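## Task

Type the word "EVER" on the keyboard; each correct letter in sequence counts, but any wrong key or any key pressed after the final R fails it, as does pressing the keyboard hard enough to break it. The keyboard must end up lying flat on the table with its keys facing up, without the robot holding it there.

## Robot and tools

Robot: one FANUC CRX-5iA arm (six joints: waist, shoulder, elbow, forearm roll, wrist pitch, wrist roll) carrying a two-finger parallel gripper with a wrist camera, cam_wrist (504x504 fisheye). There is only one arm, so every motion argument is a single row. Nothing may be pushed or knocked off the table.

Frames: the scene frame has its origin on the table top under the arm base, +z up, +y to the left when facing along +x. Results report end_effector_position (metres) and end_effector_quat_wxyz in that frame; the printed position can be slightly wrong, more so far from the base. end_effector_position is the point midway between the finger pads; fingertips extend 17.5 mm further along the gripper's +z (the direction the fingers point). Fingers open and close along gripper x. A flat block juts about 9 cm toward gripper -y from the last joint axis and rotates with the hand, so watch its clearance near the keyboard.

The row (9 numbers, each in [-1, 1]), order: dx, dy, dz, rx, ry, rz, position, force_limit, speed.
- dx..rz: an offset, not a pose, expressed in the gripper's own axes, measured from the gripper pose shown in the latest result that shows it (before any such result in a scene, or for a later call in the same reply, from where the robot is when the action begins). Scale: 1.0 = 0.6 m for dx, dy, dz and 180 degrees for rotation; rx, ry, rz form one rotation vector. All zeros means go back to that reference pose, not stay still.
- position: +1 fully open (50 mm gap), about -0.65 pads meet, -1 closes until something blocks it.
- force_limit: per-pad force, about 20 N at -1, 102 N at 0, 185 N at +1.
- speed: finger gap rate, 20 mm/s at -1, 85 at 0, 150 at +1.

Tools:
- execute_actions {"actions": [...], "pictures": bool}. Empty list = just read the state. One action: {"rows": [[9 numbers], ...], "steps": n} with 1 to 15 rows and steps at most 15 (default 15), each step 1/30 s; every row is measured from the same reference pose, and the last row repeats if rows run out. One wait: {"steps": n}, up to 300 steps, counted from the previous result including your reply time.
- move {"target": [9 numbers], "speed": m/s 0.002 to 0.5, default 0.25; rotation capped at twice that in rad/s}. Straight-line path to the offset target, lasting 0.5 to 10 s (cut off at 10 s). Finger values are sent at the start. It does not avoid obstacles, and the hand can lag, drift or overshoot speed, notably with the arm near straight. Its result adds a "move:" line: done, off_target, moving, held or fault, plus any limits (paced = pose clipped; held = some steps blocked, after which the arm may jump faster), and the distance to target.
- wait {"seconds": 0 to 10}: lets the simulation run with no new command.
- zoom_image {"camera": "cam_wrist", "region": [x0, y0, x1, y1]} pixels from top-left, at most 504x504: a closer look at the latest image.
- read_manual {"section": "licences"}: licence texts only.
- finished_scene {"scene": current number}: ends and grades the scene irreversibly, then gives the next task. Replying with no tool call ends everything.

Motion limits: each control step the commanded pose is clipped to within 70 mm and 16 degrees of the measured pose; position takes priority over orientation. After an action ends the arm continues only to the last clipped pose, so for far targets check the reported pose and send the remainder. A "Hand target" line shows where the controller is currently driving. "pose unreachable" and HELD mark steps altered or blocked by the clearance check (the base mount counts as arm). The simulation keeps running while you think and write.

Gripper status: object_status 0 moving, 1 blocked while opening, 2 blocked while closing (a grip), 3 reached the requested opening or pads touching. Any new position value resets it to 0 briefly. New force_limit or speed only apply after the position number changes by 0.01 or more. Gap in mm is about (250 - position_measured) x 0.202. For pressing keys, a partly closed gripper fingertip works; no grip is needed.

Faults and care: the arm is stiff. Aiming even slightly beyond a firm surface can trip a stop; a joint reaching its load limit (142 N m for the first three, 35.6 N m for the wrist joints) or 150 N of outside force halts the arm for 10 s and drops the rest of the call. Faster moves and deeper targets hit harder; a hard press breaks the keyboard. Approach keys slowly from just above, press only a few millimetres, and lift clearly before moving sideways so no neighbouring key or extra key is struck. Flange force gives a noisy contact force estimate. MOTOR HOT warns of heating; the over-temperature stop also costs time. Do not disturb the keyboard's flat, keys-up position.

Camera: cam_wrist calibration (fisheye K, T_world_to_cam) is given and may be slightly off; use zoom_image to read key labels and check alignment before each press.

Each tool is called after "Emit:" as name(argument=value, ...), one argument or row to a line, values as JSON.

## Session

Emit:
execute_actions(
  actions=[],
)

Scene clock: 0.00 s of 4023.00 s.
end_effector_position=(+0.3516, +0.4215, +0.3274) position_measured=250 object_status=3 end_effector_quat_wxyz=(-0.226, -0.229, +0.931, -0.172)
Joint positions: [ 1.079  0.904  1.019 -0.084 -2.312  0.828]
Joint velocities: [ 0.001  0.002 -0.001 -0.    -0.     0.   ]
Flange force (N, the push that the arm receives, along the gripper's own x y z axes): no reading
Hand target: +0.352, +0.422, +0.327; -0.226, -0.229, +0.931, -0.172

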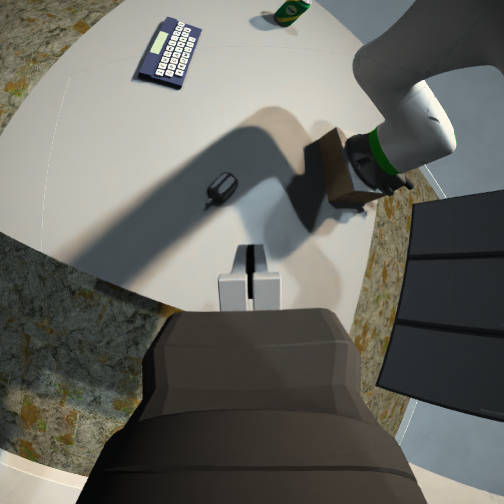

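Emit:
zoom_image(
  camera="cam_wrist",
  region=[120, 5, 220, 105],
)

Region (120, 5, 220, 105) of cam_wrist's 504x504 image, scaled by 5.040, with more detail than that image has.

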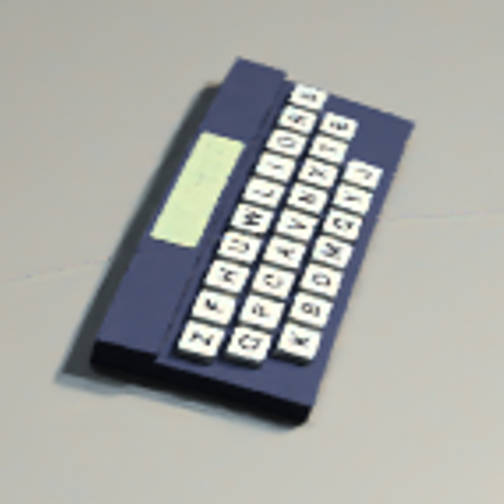

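Emit:
move(
  target=[-0.1328, -0.7265, 0.5147, -0.0991, -0.1854, -0.4351, 1, 0, 0],
  speed=0.35,
)

Scene clock: 12.83 s of 4023.00 s.
end_effector_position=(+0.5301, -0.0479, +0.1265) position_measured=3 object_status=3 end_effector_quat_wxyz=(+0.056, +0.757, -0.619, -0.204)
Joint positions: [ 0.026  0.496  0.177 -0.101 -1.574  3.242]
Joint velocities: [-0.     0.002 -0.     0.    -0.001  0.   ]
Flange force (N, the push that the arm receives, along the gripper's own x y z axes): [-2.7 7.8 0.0]
Hand target: +0.530, -0.048, +0.126; +0.056, +0.757, -0.619, -0.204
Off the commanded pose: 0.004 m, 0 deg.
After step 90, 7.17 s passed at rest.
move: off_target
camera_calibration (this result's frames):
cam_wrist: T_world_to_cam=[[0.12098, -0.965834, -0.229192, -0.0789295], [-0.806652, -0.230215, 0.544347, 0.355301], [-0.578512, 0.119023, -0.806943, 0.563739], [0, 0, 0, 1]] pos_world=[0.622283, -0.0615355, 0.243409]

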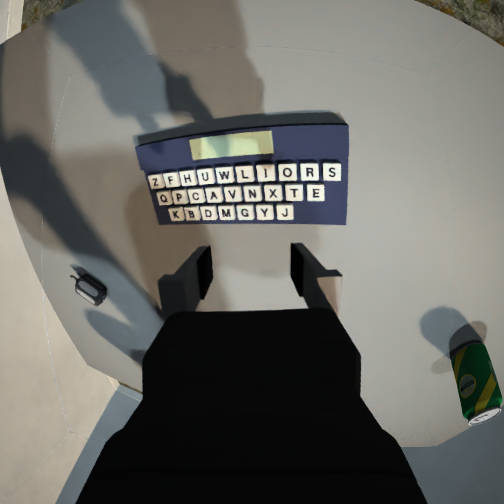

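Emit:
zoom_image(
  camera="cam_wrist",
  region=[210, 120, 360, 270],
)

Emit:
zoom_image(
  camera="cam_wrist",
  region=[270, 230, 350, 310],
)

Region (210, 120, 360, 270) of cam_wrist's 504x504 image, scaled by 3.360, with more detail than that image has.

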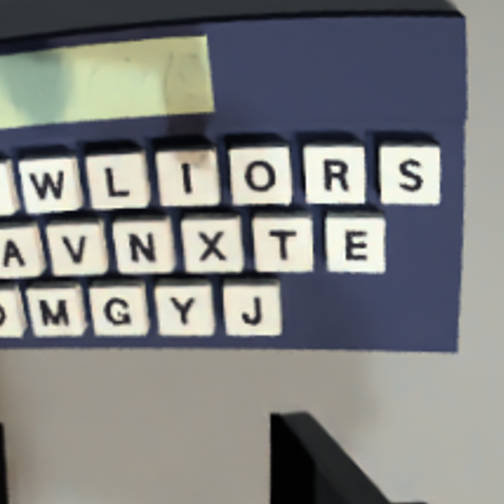

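Region (270, 230, 350, 310) of cam_wrist's 504x504 image, scaled by 6.300, with more detail than that image has.

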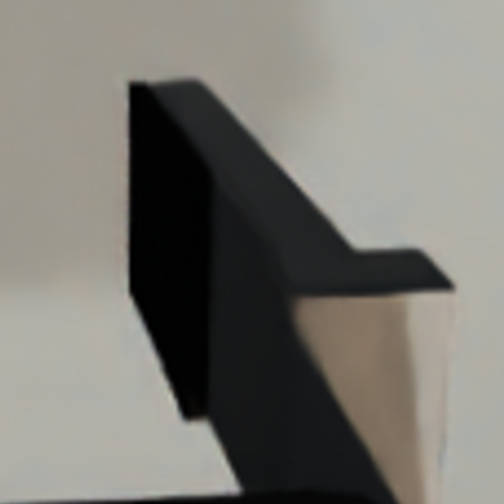

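Emit:
move(
  target=[0.0425, -0.0450, 0.0797, 0, 0, 0, 1, 0, 0],
  speed=0.1,
)

Scene clock: 15.80 s of 4023.00 s.
end_effector_position=(+0.5403, -0.0584, +0.0677) position_measured=3 object_status=3 end_effector_quat_wxyz=(+0.056, +0.757, -0.619, -0.203)
Joint positions: [-0.003  0.586  0.17  -0.092 -1.479  3.278]
Joint velocities: [-0.001 -0.     0.    -0.001  0.001  0.   ]
Flange force (N, the push that the arm receives, along the gripper's own x y z axes): [-5.9 12.9 2.2]
Hand target: +0.540, -0.058, +0.068; +0.056, +0.757, -0.619, -0.203
Off the commanded pose: 0.000 m, 0 deg.
move: done
camera_calibration (this result's frames):
cam_wrist: T_world_to_cam=[[0.120921, -0.965907, -0.228916, -0.103811], [-0.806694, -0.230003, 0.544374, 0.393203], [-0.578466, 0.118839, -0.807003, 0.52347], [0, 0, 0, 1]] pos_world=[0.632556, -0.0720427, 0.184628]

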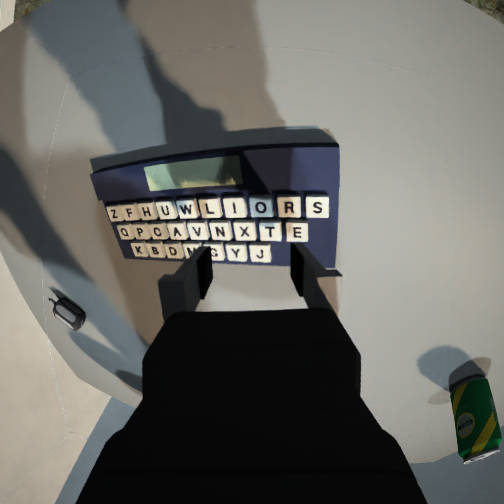

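Emit:
zoom_image(
  camera="cam_wrist",
  region=[240, 180, 340, 280],
)

Emit:
zoom_image(
  camera="cam_wrist",
  region=[160, 180, 260, 280],
)

Region (240, 180, 340, 280) of cam_wrist's 504x504 image, scaled by 5.040, with more detail than that image has.

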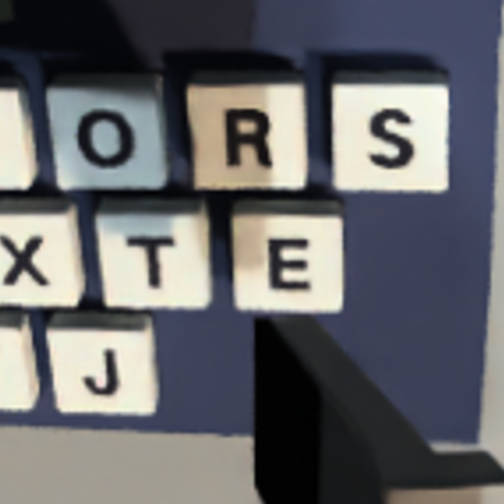

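Region (160, 180, 260, 280) of cam_wrist's 504x504 image, scaled by 5.040, with more detail than that image has.

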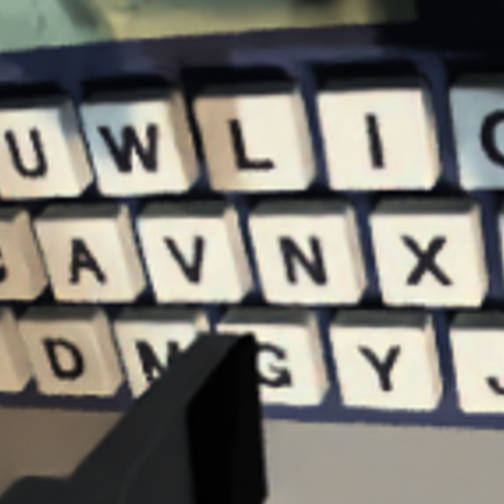

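Emit:
move(
  target=[0.0037, -0.0074, 0.0201, 0, 0, 0, 1, 0, 0],
  speed=0.03,
)

Emit:
zoom_image(
  camera="cam_wrist",
  region=[250, 190, 350, 290],
)

Scene clock: 18.23 s of 4023.00 s.
end_effector_position=(+0.5401, -0.0575, +0.0547) position_measured=3 object_status=3 end_effector_quat_wxyz=(+0.056, +0.757, -0.619, -0.203)
Joint positions: [-0.004  0.602  0.161 -0.092 -1.455  3.281]
Joint velocities: [-0.     0.001 -0.001  0.     0.    -0.   ]
Flange force (N, the push that the arm receives, along the gripper's own x y z axes): [-3.9 10.6 1.7]
Hand target: +0.540, -0.058, +0.055; +0.056, +0.757, -0.619, -0.203
Off the commanded pose: 0.000 m, 0 deg.
move: done
camera_calibration (this result's frames):
cam_wrist: T_world_to_cam=[[0.120861, -0.965907, -0.228948, -0.10588], [-0.806717, -0.22997, 0.544355, 0.400343], [-0.578447, 0.118904, -0.807007, 0.512742], [0, 0, 0, 1]] pos_world=[0.632355, -0.0711709, 0.171617]

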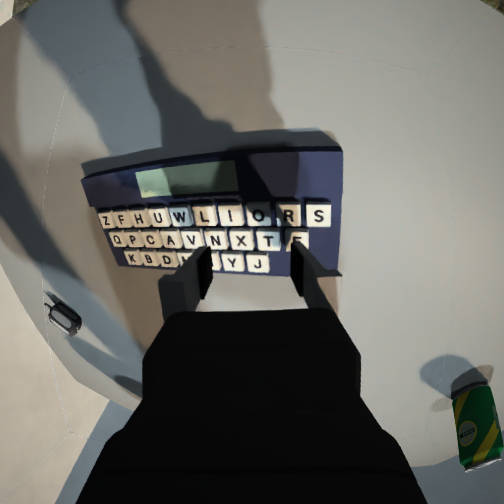

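Region (250, 190, 350, 290) of cam_wrist's 504x504 image, scaled by 5.040, with more detail than that image has.

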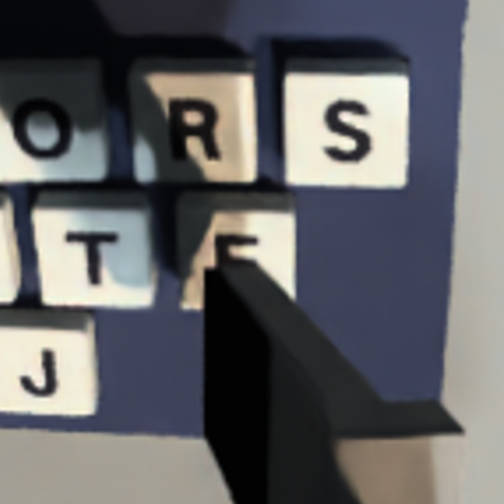

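Emit:
execute_actions(
  actions=[
    {"rows": [[0.0004,-0.00057,0.00151,0,0,0,1,0,0],[0.0008,-0.00114,0.00303,0,0,0,1,0,0],[0.0012,-0.00171,0.00454,0,0,0,1,0,0],[0.0016,-0.00228,0.00605,0,0,0,1,0,0]], "steps": 12},
  ],
)

Emit:
zoom_image(
  camera="cam_wrist",
  region=[250, 190, 350, 290],
)

Scene clock: 19.37 s of 4023.00 s.
end_effector_position=(+0.5402, -0.0576, +0.0507) position_measured=3 object_status=3 end_effector_quat_wxyz=(+0.056, +0.757, -0.619, -0.203)
Joint positions: [-0.005  0.607  0.158 -0.092 -1.448  3.282]
Joint velocities: [-0.001 -0.001 -0.001  0.    -0.001 -0.   ]
Flange force (N, the push that the arm receives, along the gripper's own x y z axes): [-2.5 3.2 -1.7]
Hand target: +0.540, -0.058, +0.051; +0.056, +0.757, -0.619, -0.203
Off the commanded pose: 0.000 m, 0 deg.
Steps of this call (steps 1 to 22: nothing new was sent; steps 23 to 34: all 12 steps of this action). Readings (end_effector_position | what the end effector reports):
23: (+0.5401, -0.0576, +0.0546) | position_measured=3 object_status=3
24: (+0.5402, -0.0576, +0.0541) | position_measured=3 object_status=3
26: (+0.5401, -0.0576, +0.0522) | position_measured=3 object_status=3
30: (+0.5402, -0.0576, +0.0508) | position_measured=3 object_status=3
34: the state above
camera_calibration (this result's frames):
cam_wrist: T_world_to_cam=[[0.12086, -0.965911, -0.228928, -0.106815], [-0.806725, -0.229957, 0.544348, 0.402532], [-0.578435, 0.118892, -0.807017, 0.509525], [0, 0, 0, 1]] pos_world=[0.63237, -0.0711872, 0.167625]

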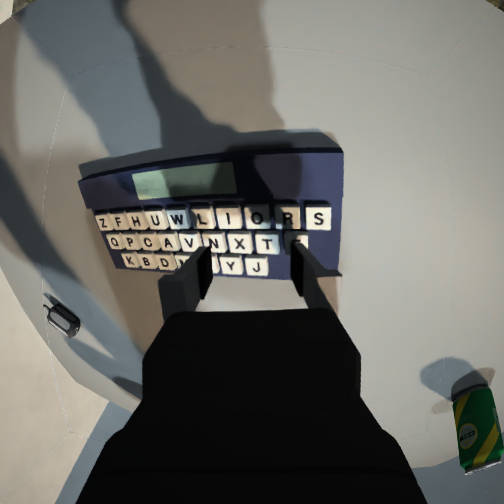

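Region (250, 190, 350, 290) of cam_wrist's 504x504 image, scaled by 5.040, with more detail than that image has.

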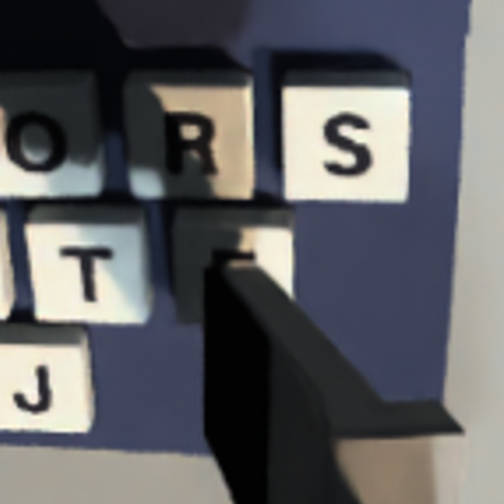

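Emit:
execute_actions(
  actions=[
    {"rows": [[0.0002,-0.00029,0.00076,0,0,0,1,0,0],[0.0004,-0.00057,0.00151,0,0,0,1,0,0],[0.0006,-0.00086,0.00227,0,0,0,1,0,0]], "steps": 9},
  ],
)

Emit:
zoom_image(
  camera="cam_wrist",
  region=[250, 190, 350, 290],
)

Scene clock: 20.27 s of 4023.00 s.
end_effector_position=(+0.5402, -0.0576, +0.0492) position_measured=3 object_status=3 end_effector_quat_wxyz=(+0.056, +0.757, -0.619, -0.203)
Joint positions: [-0.005  0.609  0.158 -0.092 -1.445  3.282]
Joint velocities: [ 0.    -0.    -0.     0.     0.001 -0.001]
Flange force (N, the push that the arm receives, along the gripper's own x y z axes): [-0.7 3.8 -2.5]
Hand target: +0.540, -0.058, +0.049; +0.056, +0.757, -0.619, -0.203
Off the commanded pose: 0.000 m, 0 deg.
Steps of this call (steps 1 to 18: nothing new was sent; steps 19 to 27: all 9 steps of this action). Readings (end_effector_position | what the end effector reports):
19: (+0.5402, -0.0576, +0.0507) | position_measured=3 object_status=3
20: (+0.5402, -0.0576, +0.0504) | position_measured=3 object_status=3
22: (+0.5402, -0.0576, +0.0495) | position_measured=3 object_status=3
26: (+0.5402, -0.0576, +0.0492) | position_measured=3 object_status=3
27: the state above
camera_calibration (this result's frames):
cam_wrist: T_world_to_cam=[[0.120856, -0.965912, -0.228928, -0.107159], [-0.806731, -0.229952, 0.544341, 0.403357], [-0.578428, 0.118897, -0.807022, 0.508321], [0, 0, 0, 1]] pos_world=[0.632378, -0.0711911, 0.166131]

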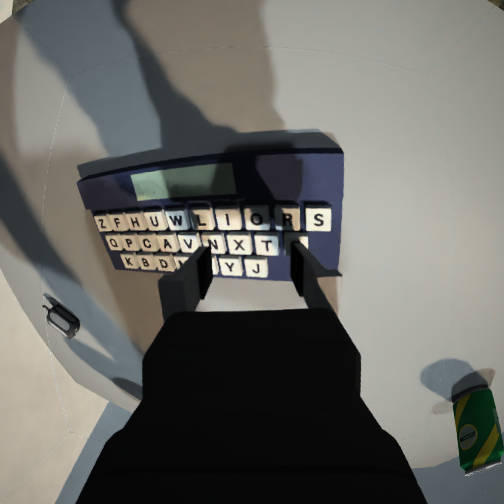

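Region (250, 190, 350, 290) of cam_wrist's 504x504 image, scaled by 5.040, with more detail than that image has.

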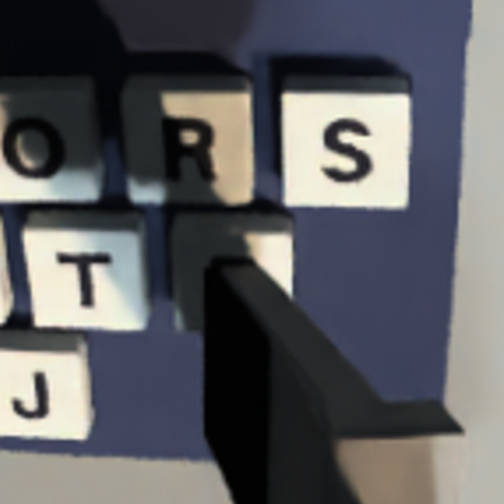

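Emit:
execute_actions(
  actions=[
    {"rows": [[0.0002,-0.00029,0.00076,0,0,0,1,0,0],[0.0004,-0.00057,0.00151,0,0,0,1,0,0]], "steps": 7},
  ],
)

Emit:
zoom_image(
  camera="cam_wrist",
  region=[250, 190, 350, 290],
)

Scene clock: 21.37 s of 4023.00 s.
end_effector_position=(+0.5402, -0.0576, +0.0482) position_measured=3 object_status=3 end_effector_quat_wxyz=(+0.056, +0.757, -0.619, -0.203)
Joint positions: [-0.005  0.61   0.157 -0.092 -1.443  3.283]
Joint velocities: [ 0.001 -0.001 -0.001  0.    -0.001 -0.   ]
Flange force (N, the push that the arm receives, along the gripper's own x y z axes): [-8.1 11.7 2.1]
Hand target: +0.540, -0.058, +0.048; +0.056, +0.757, -0.619, -0.203
Off the commanded pose: 0.000 m, 0 deg.
Steps of this call (steps 1 to 26: nothing new was sent; steps 27 to 33: all 7 steps of this action). Readings (end_effector_position | what the end effector reports):
27: (+0.5402, -0.0576, +0.0492) | position_measured=3 object_status=3
28: (+0.5402, -0.0576, +0.0489) | position_measured=3 object_status=3
30: (+0.5402, -0.0576, +0.0483) | position_measured=3 object_status=3
33: the state above
camera_calibration (this result's frames):
cam_wrist: T_world_to_cam=[[0.120853, -0.965912, -0.228928, -0.107388], [-0.806735, -0.229949, 0.544336, 0.403903], [-0.578423, 0.118899, -0.807025, 0.507521], [0, 0, 0, 1]] pos_world=[0.632383, -0.0711947, 0.165139]

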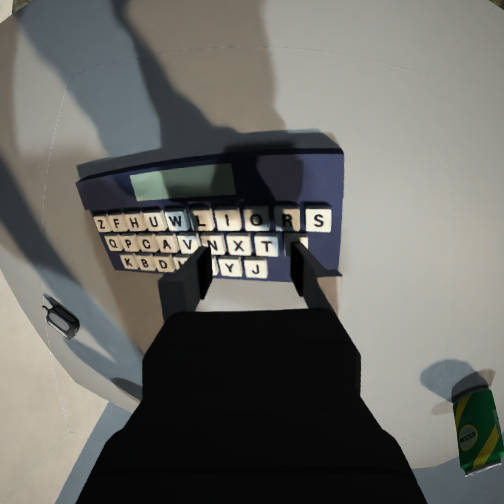

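Region (250, 190, 350, 290) of cam_wrist's 504x504 image, scaled by 5.040, with more detail than that image has.

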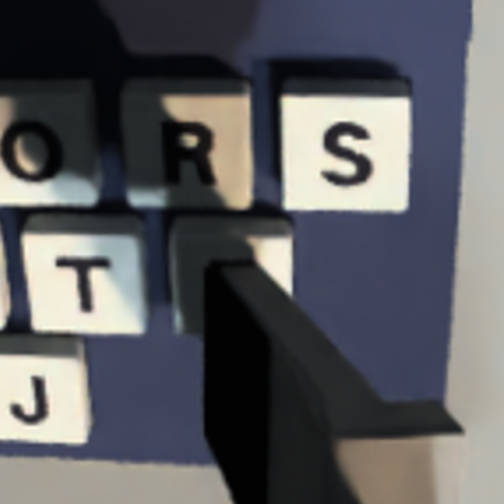

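Emit:
execute_actions(
  actions=[
    {"rows": [[0.0002,-0.00029,0.00076,0,0,0,1,0,0],[0.0004,-0.00057,0.00151,0,0,0,1,0,0]], "steps": 7},
  ],
)

Emit:
zoom_image(
  camera="cam_wrist",
  region=[250, 190, 350, 290],
)

Scene clock: 22.13 s of 4023.00 s.
end_effector_position=(+0.5402, -0.0576, +0.0473) position_measured=3 object_status=3 end_effector_quat_wxyz=(+0.056, +0.757, -0.619, -0.203)
Joint positions: [-0.005  0.612  0.157 -0.092 -1.442  3.283]
Joint velocities: [ 0.     0.    -0.     0.    -0.    -0.001]
Flange force (N, the push that the arm receives, along the gripper's own x y z axes): [-5.8 15.6 3.8]
Hand target: +0.540, -0.058, +0.047; +0.056, +0.757, -0.619, -0.203
Off the commanded pose: 0.000 m, 0 deg.
Steps of this call (steps 1 to 16: nothing new was sent; steps 17 to 23: all 7 steps of this action). Readings (end_effector_position | what the end effector reports):
17: (+0.5402, -0.0576, +0.0482) | position_measured=3 object_status=3
18: (+0.5402, -0.0576, +0.0479) | position_measured=3 object_status=3
20: (+0.5402, -0.0576, +0.0473) | position_measured=3 object_status=3
23: the state above
camera_calibration (this result's frames):
cam_wrist: T_world_to_cam=[[0.12085, -0.965913, -0.228928, -0.107618], [-0.806739, -0.229946, 0.544332, 0.404449], [-0.578418, 0.118902, -0.807028, 0.506722], [0, 0, 0, 1]] pos_world=[0.632387, -0.0711984, 0.164148]

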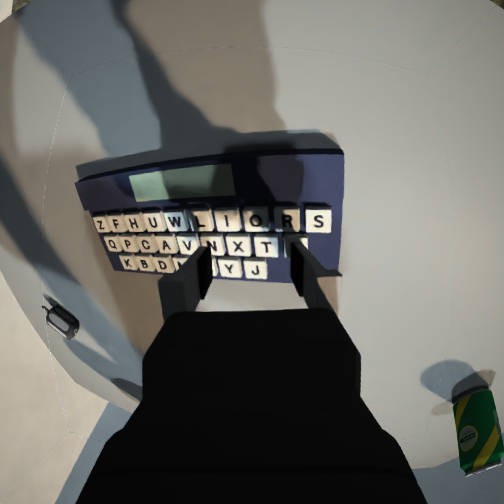

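Region (250, 190, 350, 290) of cam_wrist's 504x504 image, scaled by 5.040, with more detail than that image has.

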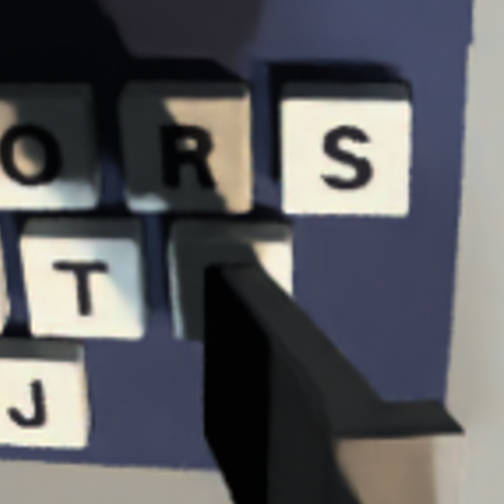

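Emit:
execute_actions(
  actions=[
    {"rows": [[0.0002,-0.00029,0.00076,0,0,0,1,0,0],[0.0004,-0.00057,0.00151,0,0,0,1,0,0]], "steps": 7},
  ],
)

Emit:
zoom_image(
  camera="cam_wrist",
  region=[250, 190, 350, 290],
)

Scene clock: 22.93 s of 4023.00 s.
end_effector_position=(+0.5402, -0.0576, +0.0463) position_measured=3 object_status=3 end_effector_quat_wxyz=(+0.056, +0.757, -0.619, -0.203)
Joint positions: [-0.005  0.613  0.156 -0.091 -1.44   3.283]
Joint velocities: [-0.    -0.002  0.     0.     0.    -0.001]
Flange force (N, the push that the arm receives, along the gripper's own x y z axes): [-3.8 9.3 -2.2]
Hand target: +0.540, -0.058, +0.046; +0.056, +0.757, -0.619, -0.203
Off the commanded pose: 0.000 m, 0 deg.
Steps of this call (steps 1 to 17: nothing new was sent; steps 18 to 24: all 7 steps of this action). Readings (end_effector_position | what the end effector reports):
18: (+0.5402, -0.0576, +0.0472) | position_measured=3 object_status=3
19: (+0.5402, -0.0576, +0.0469) | position_measured=3 object_status=3
21: (+0.5402, -0.0576, +0.0463) | position_measured=3 object_status=3
24: the state above
camera_calibration (this result's frames):
cam_wrist: T_world_to_cam=[[0.120848, -0.965913, -0.228927, -0.107848], [-0.806743, -0.229943, 0.544327, 0.404994], [-0.578413, 0.118904, -0.807032, 0.505923], [0, 0, 0, 1]] pos_world=[0.632392, -0.0712023, 0.163157]

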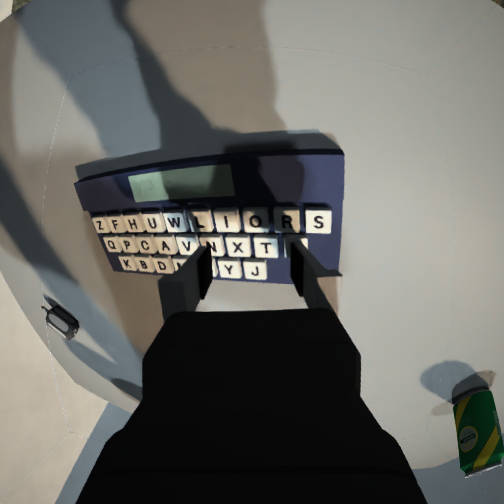

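Region (250, 190, 350, 290) of cam_wrist's 504x504 image, scaled by 5.040, with more detail than that image has.

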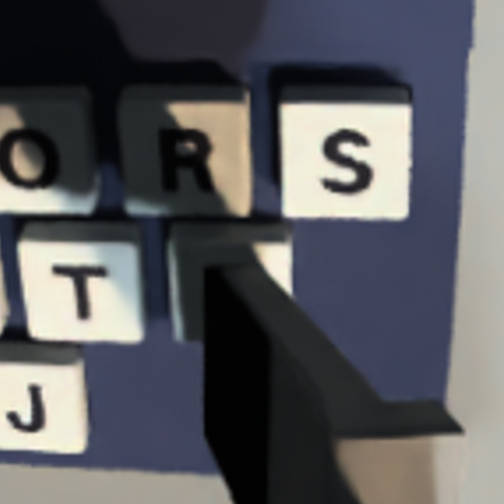

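Emit:
execute_actions(
  actions=[
    {"rows": [[0.00016,-0.00023,0.0006,0,0,0,1,0,0],[0.00032,-0.00046,0.00121,0,0,0,1,0,0]], "steps": 7},
  ],
)

Emit:
zoom_image(
  camera="cam_wrist",
  region=[250, 190, 350, 290],
)

Scene clock: 23.57 s of 4023.00 s.
end_effector_position=(+0.5402, -0.0576, +0.0455) position_measured=3 object_status=3 end_effector_quat_wxyz=(+0.056, +0.757, -0.619, -0.203)
Joint positions: [-0.005  0.614  0.156 -0.091 -1.438  3.284]
Joint velocities: [ 0.001 -0.001 -0.     0.     0.002  0.   ]
Flange force (N, the push that the arm receives, along the gripper's own x y z axes): [-4.6 10.3 -0.2]
Hand target: +0.540, -0.058, +0.045; +0.056, +0.757, -0.619, -0.203
Off the commanded pose: 0.000 m, 0 deg.
Steps of this call (steps 1 to 12: nothing new was sent; steps 13 to 19: all 7 steps of this action). Readings (end_effector_position | what the end effector reports):
13: (+0.5402, -0.0576, +0.0462) | position_measured=3 object_status=3
14: (+0.5402, -0.0576, +0.0460) | position_measured=3 object_status=3
16: (+0.5402, -0.0576, +0.0455) | position_measured=3 object_status=3
19: the state above
camera_calibration (this result's frames):
cam_wrist: T_world_to_cam=[[0.120847, -0.965914, -0.228926, -0.108032], [-0.806746, -0.22994, 0.544324, 0.405433], [-0.57841, 0.118905, -0.807034, 0.505283], [0, 0, 0, 1]] pos_world=[0.632397, -0.0712048, 0.162363]

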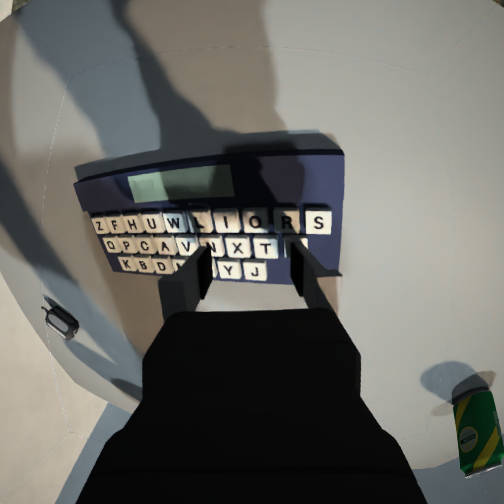

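Region (250, 190, 350, 290) of cam_wrist's 504x504 image, scaled by 5.040, with more detail than that image has.

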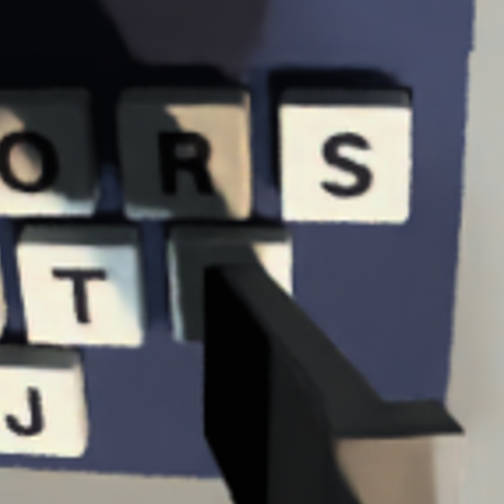

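Pressed about 1.3 mm; display still blank. Another 0.6 mm.

Emit:
execute_actions(
  actions=[
    {"rows": [[0.00012,-0.00017,0.00045,0,0,0,1,0,0],[0.00024,-0.00034,0.00091,0,0,0,1,0,0]], "steps": 6},
  ],
)

Emit:
zoom_image(
  camera="cam_wrist",
  region=[120, 140, 340, 280],
)

Scene clock: 24.23 s of 4023.00 s.
end_effector_position=(+0.5402, -0.0576, +0.0449) position_measured=3 object_status=3 end_effector_quat_wxyz=(+0.056, +0.757, -0.619, -0.203)
Joint positions: [-0.006  0.615  0.155 -0.091 -1.437  3.284]
Joint velocities: [ 0.     0.002 -0.    -0.     0.    -0.   ]
Flange force (N, the push that the arm receives, along the gripper's own x y z axes): [-4.3 10.5 -1.5]
Hand target: +0.540, -0.058, +0.045; +0.056, +0.757, -0.619, -0.203
Off the commanded pose: 0.000 m, 0 deg.
Steps of this call (steps 1 to 14: nothing new was sent; steps 15 to 20: all 6 steps of this action). Readings (end_effector_position | what the end effector reports):
15: (+0.5402, -0.0576, +0.0454) | position_measured=3 object_status=3
16: (+0.5402, -0.0576, +0.0453) | position_measured=3 object_status=3
18: (+0.5402, -0.0576, +0.0449) | position_measured=3 object_status=3
20: the state above
camera_calibration (this result's frames):
cam_wrist: T_world_to_cam=[[0.120844, -0.965914, -0.228925, -0.108169], [-0.806745, -0.229938, 0.544326, 0.405756], [-0.578411, 0.118905, -0.807033, 0.504804], [0, 0, 0, 1]] pos_world=[0.632397, -0.0712072, 0.161768]

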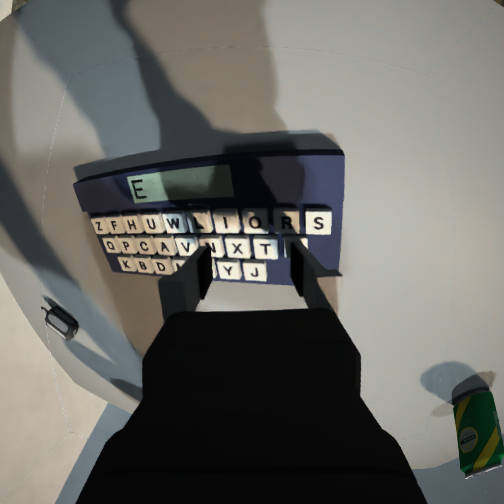

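Region (120, 140, 340, 280) of cam_wrist's 504x504 image, scaled by 2.291, with more detail than that image has; it fills the top 321 rows of this view, and the rest is white.

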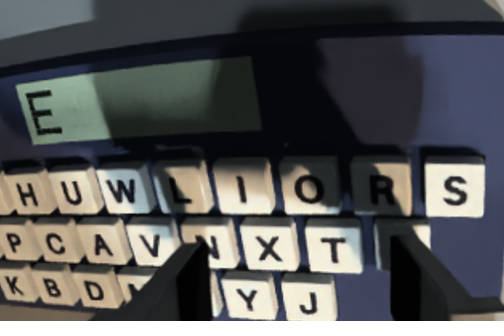

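Emit:
execute_actions(
  actions=[
    {"rows": [[-0.0006,0.00086,-0.00227,0,0,0,1,0,0],[-0.0014,0.002,-0.0053,0,0,0,1,0,0],[-0.0022,0.0031,-0.0083,0,0,0,1,0,0],[-0.00284,0.004,-0.0106,0,0,0,1,0,0]], "steps": 8},
  ],
  pictures=false,
)

Emit:
move(
  target=[-0.1224, -0.0010, 0.0324, 0, 0, 0, 1, 0, 0],
  speed=0.15,
)

Emit:
zoom_image(
  camera="cam_wrist",
  region=[250, 190, 350, 290],
)

Scene clock: 26.00 s of 4023.00 s.
end_effector_position=(+0.5401, -0.0578, +0.0518) position_measured=3 object_status=3 end_effector_quat_wxyz=(+0.056, +0.757, -0.619, -0.203)
Joint positions: [-0.005  0.606  0.159 -0.091 -1.45   3.282]
Joint velocities: [ 0.003 -0.     0.002 -0.    -0.003 -0.001]
Flange force (N, the push that the arm receives, along the gripper's own x y z axes): [-3.4 8.2 1.1]
Hand target: +0.540, -0.058, +0.052; +0.056, +0.757, -0.619, -0.203
Off the commanded pose: 0.000 m, 0 deg.
Steps of this call (steps 1 to 45: nothing new was sent; steps 46 to 53: all 8 steps of this action). Readings (end_effector_position | what the end effector reports):
46: (+0.5402, -0.0576, +0.0449) | position_measured=3 object_status=3
47: (+0.5400, -0.0577, +0.0456) | position_measured=3 object_status=3
49: (+0.5400, -0.0580, +0.0491) | position_measured=3 object_status=3
53: the state above

Scene clock: 27.07 s of 4023.00 s.
end_effector_position=(+0.5222, +0.0165, +0.0514) position_measured=3 object_status=3 end_effector_quat_wxyz=(+0.056, +0.757, -0.619, -0.204)
Joint positions: [ 0.119  0.565  0.082 -0.132 -1.401  3.175]
Joint velocities: [ 0.001  0.    -0.001 -0.    -0.     0.   ]
Flange force (N, the push that the arm receives, along the gripper's own x y z axes): [-1.3 7.0 0.3]
Hand target: +0.522, +0.017, +0.051; +0.056, +0.757, -0.619, -0.204
Off the commanded pose: 0.000 m, 0 deg.
move: done
camera_calibration (this result's frames):
cam_wrist: T_world_to_cam=[[0.120599, -0.965781, -0.229615, -0.0327751], [-0.806636, -0.230156, 0.544396, 0.404659], [-0.578614, 0.119562, -0.80679, 0.490958], [0, 0, 0, 1]] pos_world=[0.61444, 0.00278123, 0.16828]

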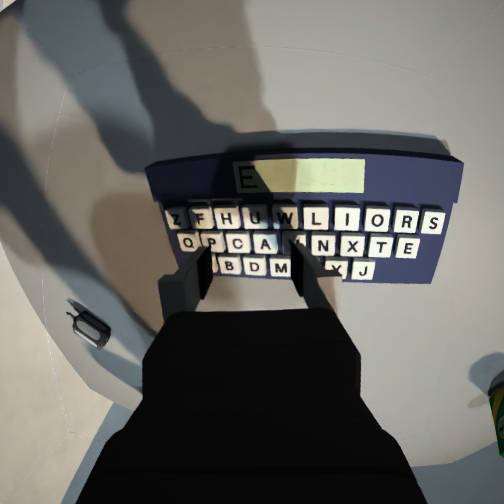

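Region (250, 190, 350, 290) of cam_wrist's 504x504 image, scaled by 5.040, with more detail than that image has.

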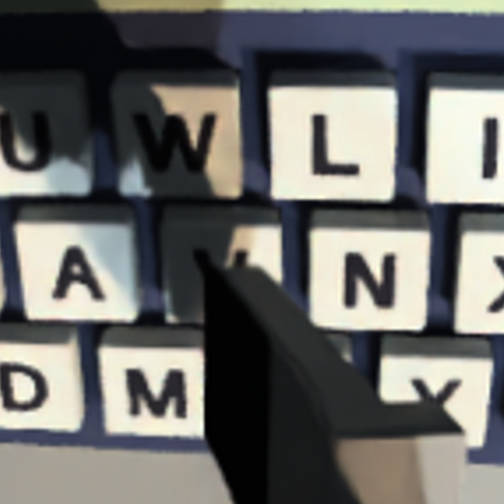

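Emit:
execute_actions(
  actions=[
    {"rows": [[-0.0005,-0.0005,0.0015,0,0,0,1,0,0],[-0.001,-0.0012,0.0035,0,0,0,1,0,0],[-0.00136,-0.00194,0.00587,0,0,0,1,0,0]], "steps": 8},
  ],
)

Emit:
zoom_image(
  camera="cam_wrist",
  region=[250, 190, 350, 290],
)

Scene clock: 28.17 s of 4023.00 s.
end_effector_position=(+0.5218, +0.0181, +0.0480) position_measured=3 object_status=3 end_effector_quat_wxyz=(+0.056, +0.757, -0.619, -0.204)
Joint positions: [ 0.121  0.569  0.079 -0.133 -1.394  3.174]
Joint velocities: [ 0. -0. -0. -0.  0. -0.]
Flange force (N, the push that the arm receives, along the gripper's own x y z axes): [-0.7 2.0 -2.1]
Hand target: +0.522, +0.018, +0.048; +0.056, +0.757, -0.619, -0.204
Off the commanded pose: 0.000 m, 0 deg.
Steps of this call (steps 1 to 25: nothing new was sent; steps 26 to 33: all 8 steps of this action). Readings (end_effector_position | what the end effector reports):
26: (+0.5222, +0.0166, +0.0514) | position_measured=3 object_status=3
27: (+0.5222, +0.0168, +0.0510) | position_measured=3 object_status=3
29: (+0.5219, +0.0178, +0.0488) | position_measured=3 object_status=3
33: the state above
camera_calibration (this result's frames):
cam_wrist: T_world_to_cam=[[0.120572, -0.965776, -0.229651, -0.0319067], [-0.806653, -0.230153, 0.544372, 0.406566], [-0.578596, 0.119613, -0.806796, 0.487794], [0, 0, 0, 1]] pos_world=[0.614041, 0.00441135, 0.164899]

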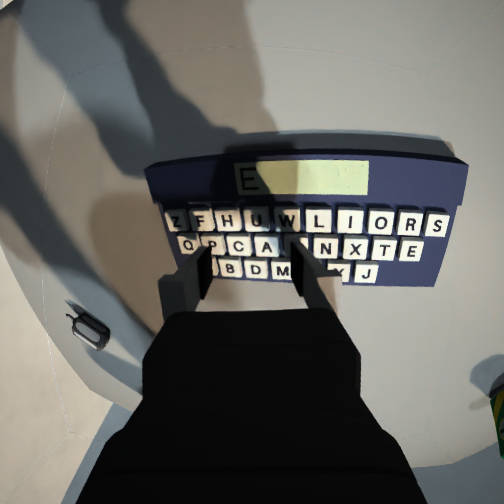

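Region (250, 190, 350, 290) of cam_wrist's 504x504 image, scaled by 5.040, with more detail than that image has.

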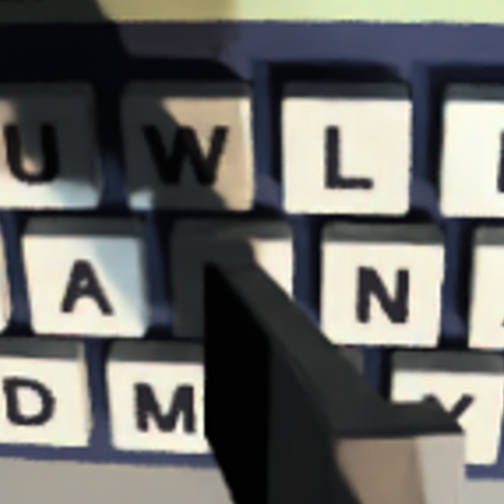

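Emit:
execute_actions(
  actions=[
    {"rows": [[0.0002,-0.00029,0.00076,0,0,0,1,0,0],[0.0005,-0.0007,0.0019,0,0,0,1,0,0],[0.0008,-0.00114,0.00303,0,0,0,1,0,0]], "steps": 7},
  ],
)

Emit:
zoom_image(
  camera="cam_wrist",
  region=[250, 190, 350, 290],
)

Scene clock: 28.97 s of 4023.00 s.
end_effector_position=(+0.5218, +0.0184, +0.0461) position_measured=3 object_status=3 end_effector_quat_wxyz=(+0.056, +0.757, -0.619, -0.204)
Joint positions: [ 0.121  0.572  0.078 -0.133 -1.39   3.175]
Joint velocities: [-0.     0.    -0.    -0.     0.001  0.002]
Flange force (N, the push that the arm receives, along the gripper's own x y z axes): [-2.4 2.7 -1.7]
Hand target: +0.522, +0.018, +0.046; +0.056, +0.757, -0.619, -0.204
Off the commanded pose: 0.000 m, 0 deg.
Steps of this call (steps 1 to 17: nothing new was sent; steps 18 to 24: all 7 steps of this action). Readings (end_effector_position | what the end effector reports):
18: (+0.5218, +0.0182, +0.0480) | position_measured=3 object_status=3
19: (+0.5218, +0.0182, +0.0477) | position_measured=3 object_status=3
21: (+0.5218, +0.0183, +0.0464) | position_measured=3 object_status=3
24: the state above
camera_calibration (this result's frames):
cam_wrist: T_world_to_cam=[[0.120868, -0.965735, -0.229668, -0.0323062], [-0.806591, -0.230407, 0.544356, 0.407652], [-0.578621, 0.119453, -0.806802, 0.486195], [0, 0, 0, 1]] pos_world=[0.614036, 0.0046493, 0.162935]

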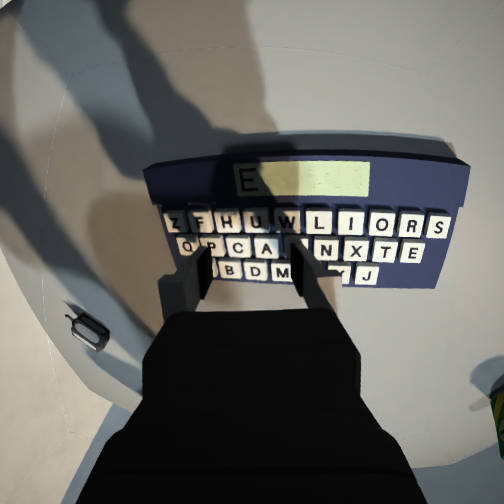

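Region (250, 190, 350, 290) of cam_wrist's 504x504 image, scaled by 5.040, with more detail than that image has.

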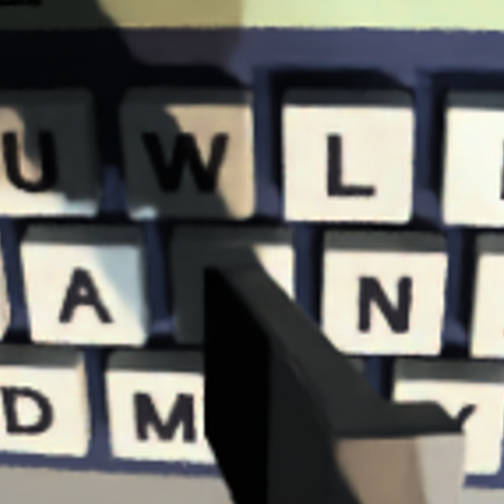

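Emit:
execute_actions(
  actions=[
    {"rows": [[0.0002,-0.00029,0.00076,0,0,0,1,0,0],[0.00044,-0.00063,0.00166,0,0,0,1,0,0]], "steps": 6},
  ],
)

Scene clock: 29.63 s of 4023.00 s.
end_effector_position=(+0.5218, +0.0183, +0.0450) position_measured=3 object_status=3 end_effector_quat_wxyz=(+0.056, +0.757, -0.619, -0.204)
Joint positions: [ 0.121  0.573  0.077 -0.133 -1.388  3.176]
Joint velocities: [ 0.001  0.002 -0.    -0.001  0.     0.   ]
Flange force (N, the push that the arm receives, along the gripper's own x y z axes): [-3.2 4.7 -2.4]
Hand target: +0.522, +0.018, +0.045; +0.056, +0.757, -0.619, -0.204
Off the commanded pose: 0.000 m, 0 deg.
Steps of this call (steps 1 to 14: nothing new was sent; steps 15 to 20: all 6 steps of this action). Readings (end_effector_position | what the end effector reports):
15: (+0.5218, +0.0182, +0.0460) | position_measured=3 object_status=3
16: (+0.5218, +0.0182, +0.0457) | position_measured=3 object_status=3
18: (+0.5218, +0.0183, +0.0450) | position_measured=3 object_status=3
20: the state above
camera_calibration (this result's frames):
cam_wrist: T_world_to_cam=[[0.120676, -0.965757, -0.229675, -0.0325467], [-0.80662, -0.230254, 0.544378, 0.408244], [-0.578621, 0.119567, -0.806785, 0.485319], [0, 0, 0, 1]] pos_world=[0.614041, 0.00453978, 0.161834]

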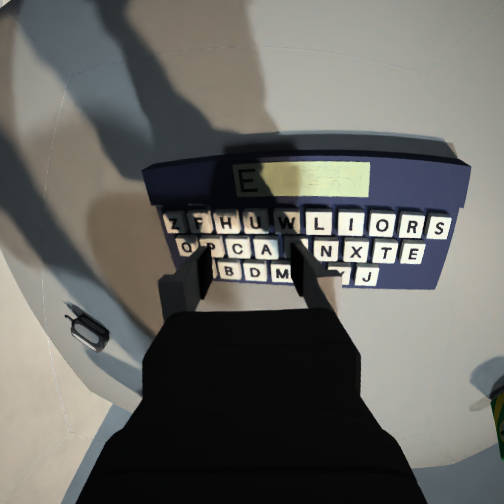

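Emit:
execute_actions(
  actions=[
    {"rows": [[0.0001,-0.00014,0.00038,0,0,0,1,0,0],[0.0002,-0.00029,0.00076,0,0,0,1,0,0]], "steps": 6},
  ],
)

Scene clock: 30.23 s of 4023.00 s.
end_effector_position=(+0.5218, +0.0183, +0.0445) position_measured=3 object_status=3 end_effector_quat_wxyz=(+0.056, +0.757, -0.619, -0.204)
Joint positions: [ 0.121  0.574  0.077 -0.133 -1.388  3.176]
Joint velocities: [ 0.001  0.    -0.     0.     0.001  0.   ]
Flange force (N, the push that the arm receives, along the gripper's own x y z axes): [-2.0 6.5 -2.4]
Hand target: +0.522, +0.018, +0.044; +0.056, +0.757, -0.619, -0.204
Off the commanded pose: 0.000 m, 0 deg.
Steps of this call (steps 1 to 12: nothing new was sent; steps 13 to 18: all 6 steps of this action). Readings (end_effector_position | what the end effector reports):
13: (+0.5218, +0.0183, +0.0449) | position_measured=3 object_status=3
14: (+0.5218, +0.0183, +0.0448) | position_measured=3 object_status=3
16: (+0.5218, +0.0183, +0.0445) | position_measured=3 object_status=3
18: the state above
camera_calibration (this result's frames):
cam_wrist: T_world_to_cam=[[0.120765, -0.965744, -0.229685, -0.0326552], [-0.806602, -0.230334, 0.544371, 0.408518], [-0.578627, 0.119523, -0.806787, 0.484919], [0, 0, 0, 1]] pos_world=[0.614042, 0.00459988, 0.161341]

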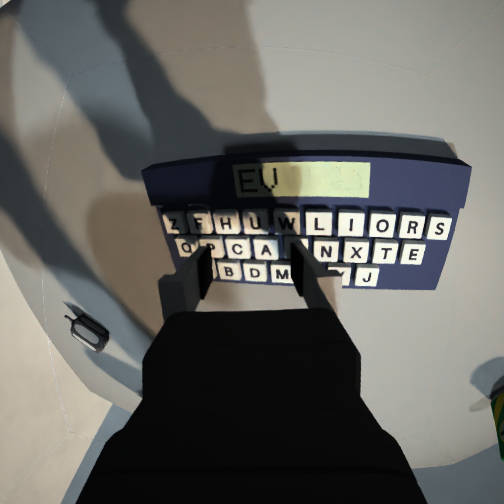

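Emit:
execute_actions(
  actions=[
    {"rows": [[-0.0006,0.00086,-0.00227,0,0,0,1,0,0],[-0.0014,0.002,-0.0053,0,0,0,1,0,0],[-0.0022,0.0031,-0.0083,0,0,0,1,0,0],[-0.00284,0.004,-0.0106,0,0,0,1,0,0]], "steps": 7},
  ],
  pictures=false,
)

Emit:
move(
  target=[0.1250, 0.0010, -0.0331, 0, 0, 0, 1, 0, 0],
  speed=0.18,
)

Emit:
zoom_image(
  camera="cam_wrist",
  region=[250, 190, 350, 290],
)

Scene clock: 31.50 s of 4023.00 s.
end_effector_position=(+0.5218, +0.0181, +0.0514) position_measured=3 object_status=3 end_effector_quat_wxyz=(+0.056, +0.757, -0.619, -0.204)
Joint positions: [ 0.122  0.564  0.08  -0.133 -1.4    3.173]
Joint velocities: [ 0.004  0.     0.001 -0.    -0.007 -0.003]
Flange force (N, the push that the arm receives, along the gripper's own x y z axes): [-3.1 0.2 -6.6]
Hand target: +0.522, +0.018, +0.051; +0.056, +0.757, -0.619, -0.204
Off the commanded pose: 0.000 m, 0 deg.
Steps of this call (steps 1 to 31: nothing new was sent; steps 32 to 38: all 7 steps of this action). Readings (end_effector_position | what the end effector reports):
32: (+0.5218, +0.0183, +0.0445) | position_measured=3 object_status=3
33: (+0.5217, +0.0182, +0.0452) | position_measured=3 object_status=3
35: (+0.5217, +0.0179, +0.0486) | position_measured=3 object_status=3
38: the state above

Scene clock: 32.53 s of 4023.00 s.
end_effector_position=(+0.5402, -0.0573, +0.0520) position_measured=3 object_status=3 end_effector_quat_wxyz=(+0.056, +0.757, -0.619, -0.203)
Joint positions: [-0.004  0.605  0.159 -0.092 -1.45   3.281]
Joint velocities: [ 0.     0.001 -0.002  0.     0.    -0.   ]
Flange force (N, the push that the arm receives, along the gripper's own x y z axes): [-3.3 9.4 0.0]
Hand target: +0.540, -0.057, +0.052; +0.056, +0.757, -0.619, -0.203
Off the commanded pose: 0.000 m, 0 deg.
move: done
camera_calibration (this result's frames):
cam_wrist: T_world_to_cam=[[0.121096, -0.965894, -0.228878, -0.106423], [-0.806699, -0.230119, 0.544318, 0.401886], [-0.578422, 0.118721, -0.807052, 0.510482], [0, 0, 0, 1]] pos_world=[0.632363, -0.0709169, 0.168874]

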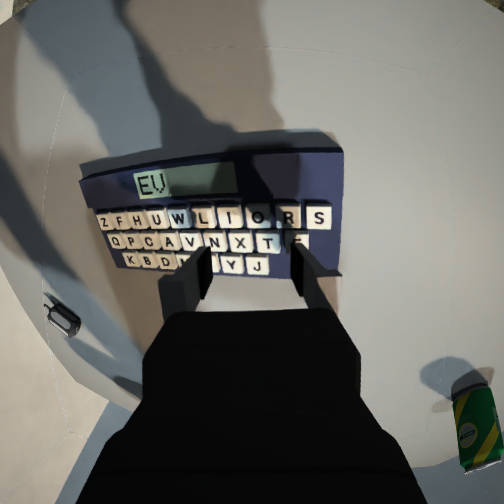

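Region (250, 190, 350, 290) of cam_wrist's 504x504 image, scaled by 5.040, with more detail than that image has.

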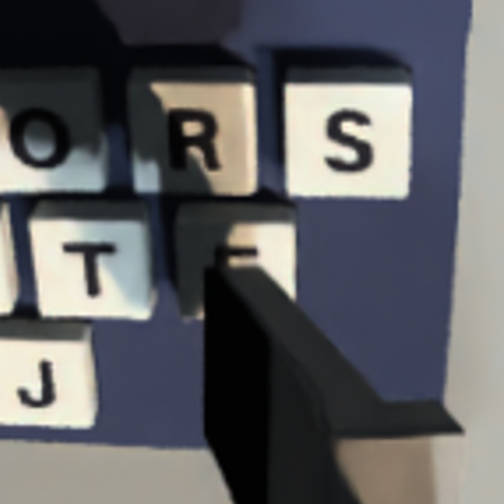

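Emit:
execute_actions(
  actions=[
    {"rows": [[0.0004,-0.00057,0.00151,0,0,0,1,0,0],[0.00089,-0.00125,0.00333,0,0,0,1,0,0],[0.00138,-0.00194,0.00514,0,0,0,1,0,0],[0.00182,-0.00257,0.00681,0,0,0,1,0,0],[0.00219,-0.00308,0.00817,0,0,0,1,0,0],[0.00247,-0.00348,0.00923,0,0,0,1,0,0],[0.00271,-0.00382,0.01014,0,0,0,1,0,0],[0.00292,-0.0041,0.01089,0,0,0,1,0,0]], "steps": 12},
  ],
)

Scene clock: 33.57 s of 4023.00 s.
end_effector_position=(+0.5402, -0.0574, +0.0448) position_measured=3 object_status=3 end_effector_quat_wxyz=(+0.056, +0.757, -0.619, -0.203)
Joint positions: [-0.005  0.615  0.155 -0.091 -1.437  3.284]
Joint velocities: [-0.001  0.003  0.001 -0.     0.001  0.   ]
Flange force (N, the push that the arm receives, along the gripper's own x y z axes): [-2.9 7.4 -0.5]
Hand target: +0.540, -0.057, +0.045; +0.056, +0.757, -0.619, -0.203
Off the commanded pose: 0.000 m, 0 deg.
Steps of this call (steps 1 to 19: nothing new was sent; steps 20 to 31: all 12 steps of this action). Readings (end_effector_position | what the end effector reports):
20: (+0.5401, -0.0574, +0.0519) | position_measured=3 object_status=3
21: (+0.5402, -0.0574, +0.0514) | position_measured=3 object_status=3
23: (+0.5402, -0.0573, +0.0492) | position_measured=3 object_status=3
27: (+0.5402, -0.0574, +0.0456) | position_measured=3 object_status=3
31: the state above
camera_calibration (this result's frames):
cam_wrist: T_world_to_cam=[[0.121092, -0.965901, -0.22885, -0.108121], [-0.806722, -0.230095, 0.544294, 0.405824], [-0.578392, 0.118708, -0.807076, 0.504705], [0, 0, 0, 1]] pos_world=[0.632397, -0.0709692, 0.161704]

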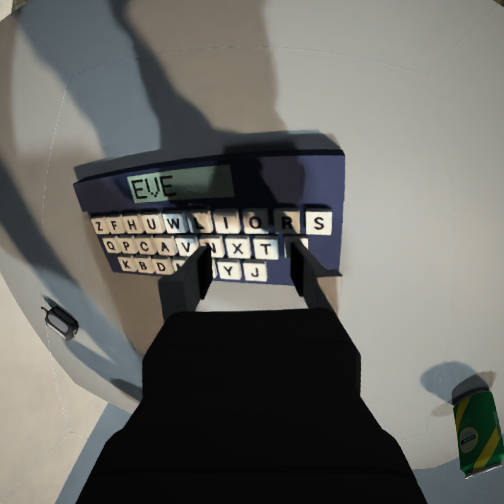

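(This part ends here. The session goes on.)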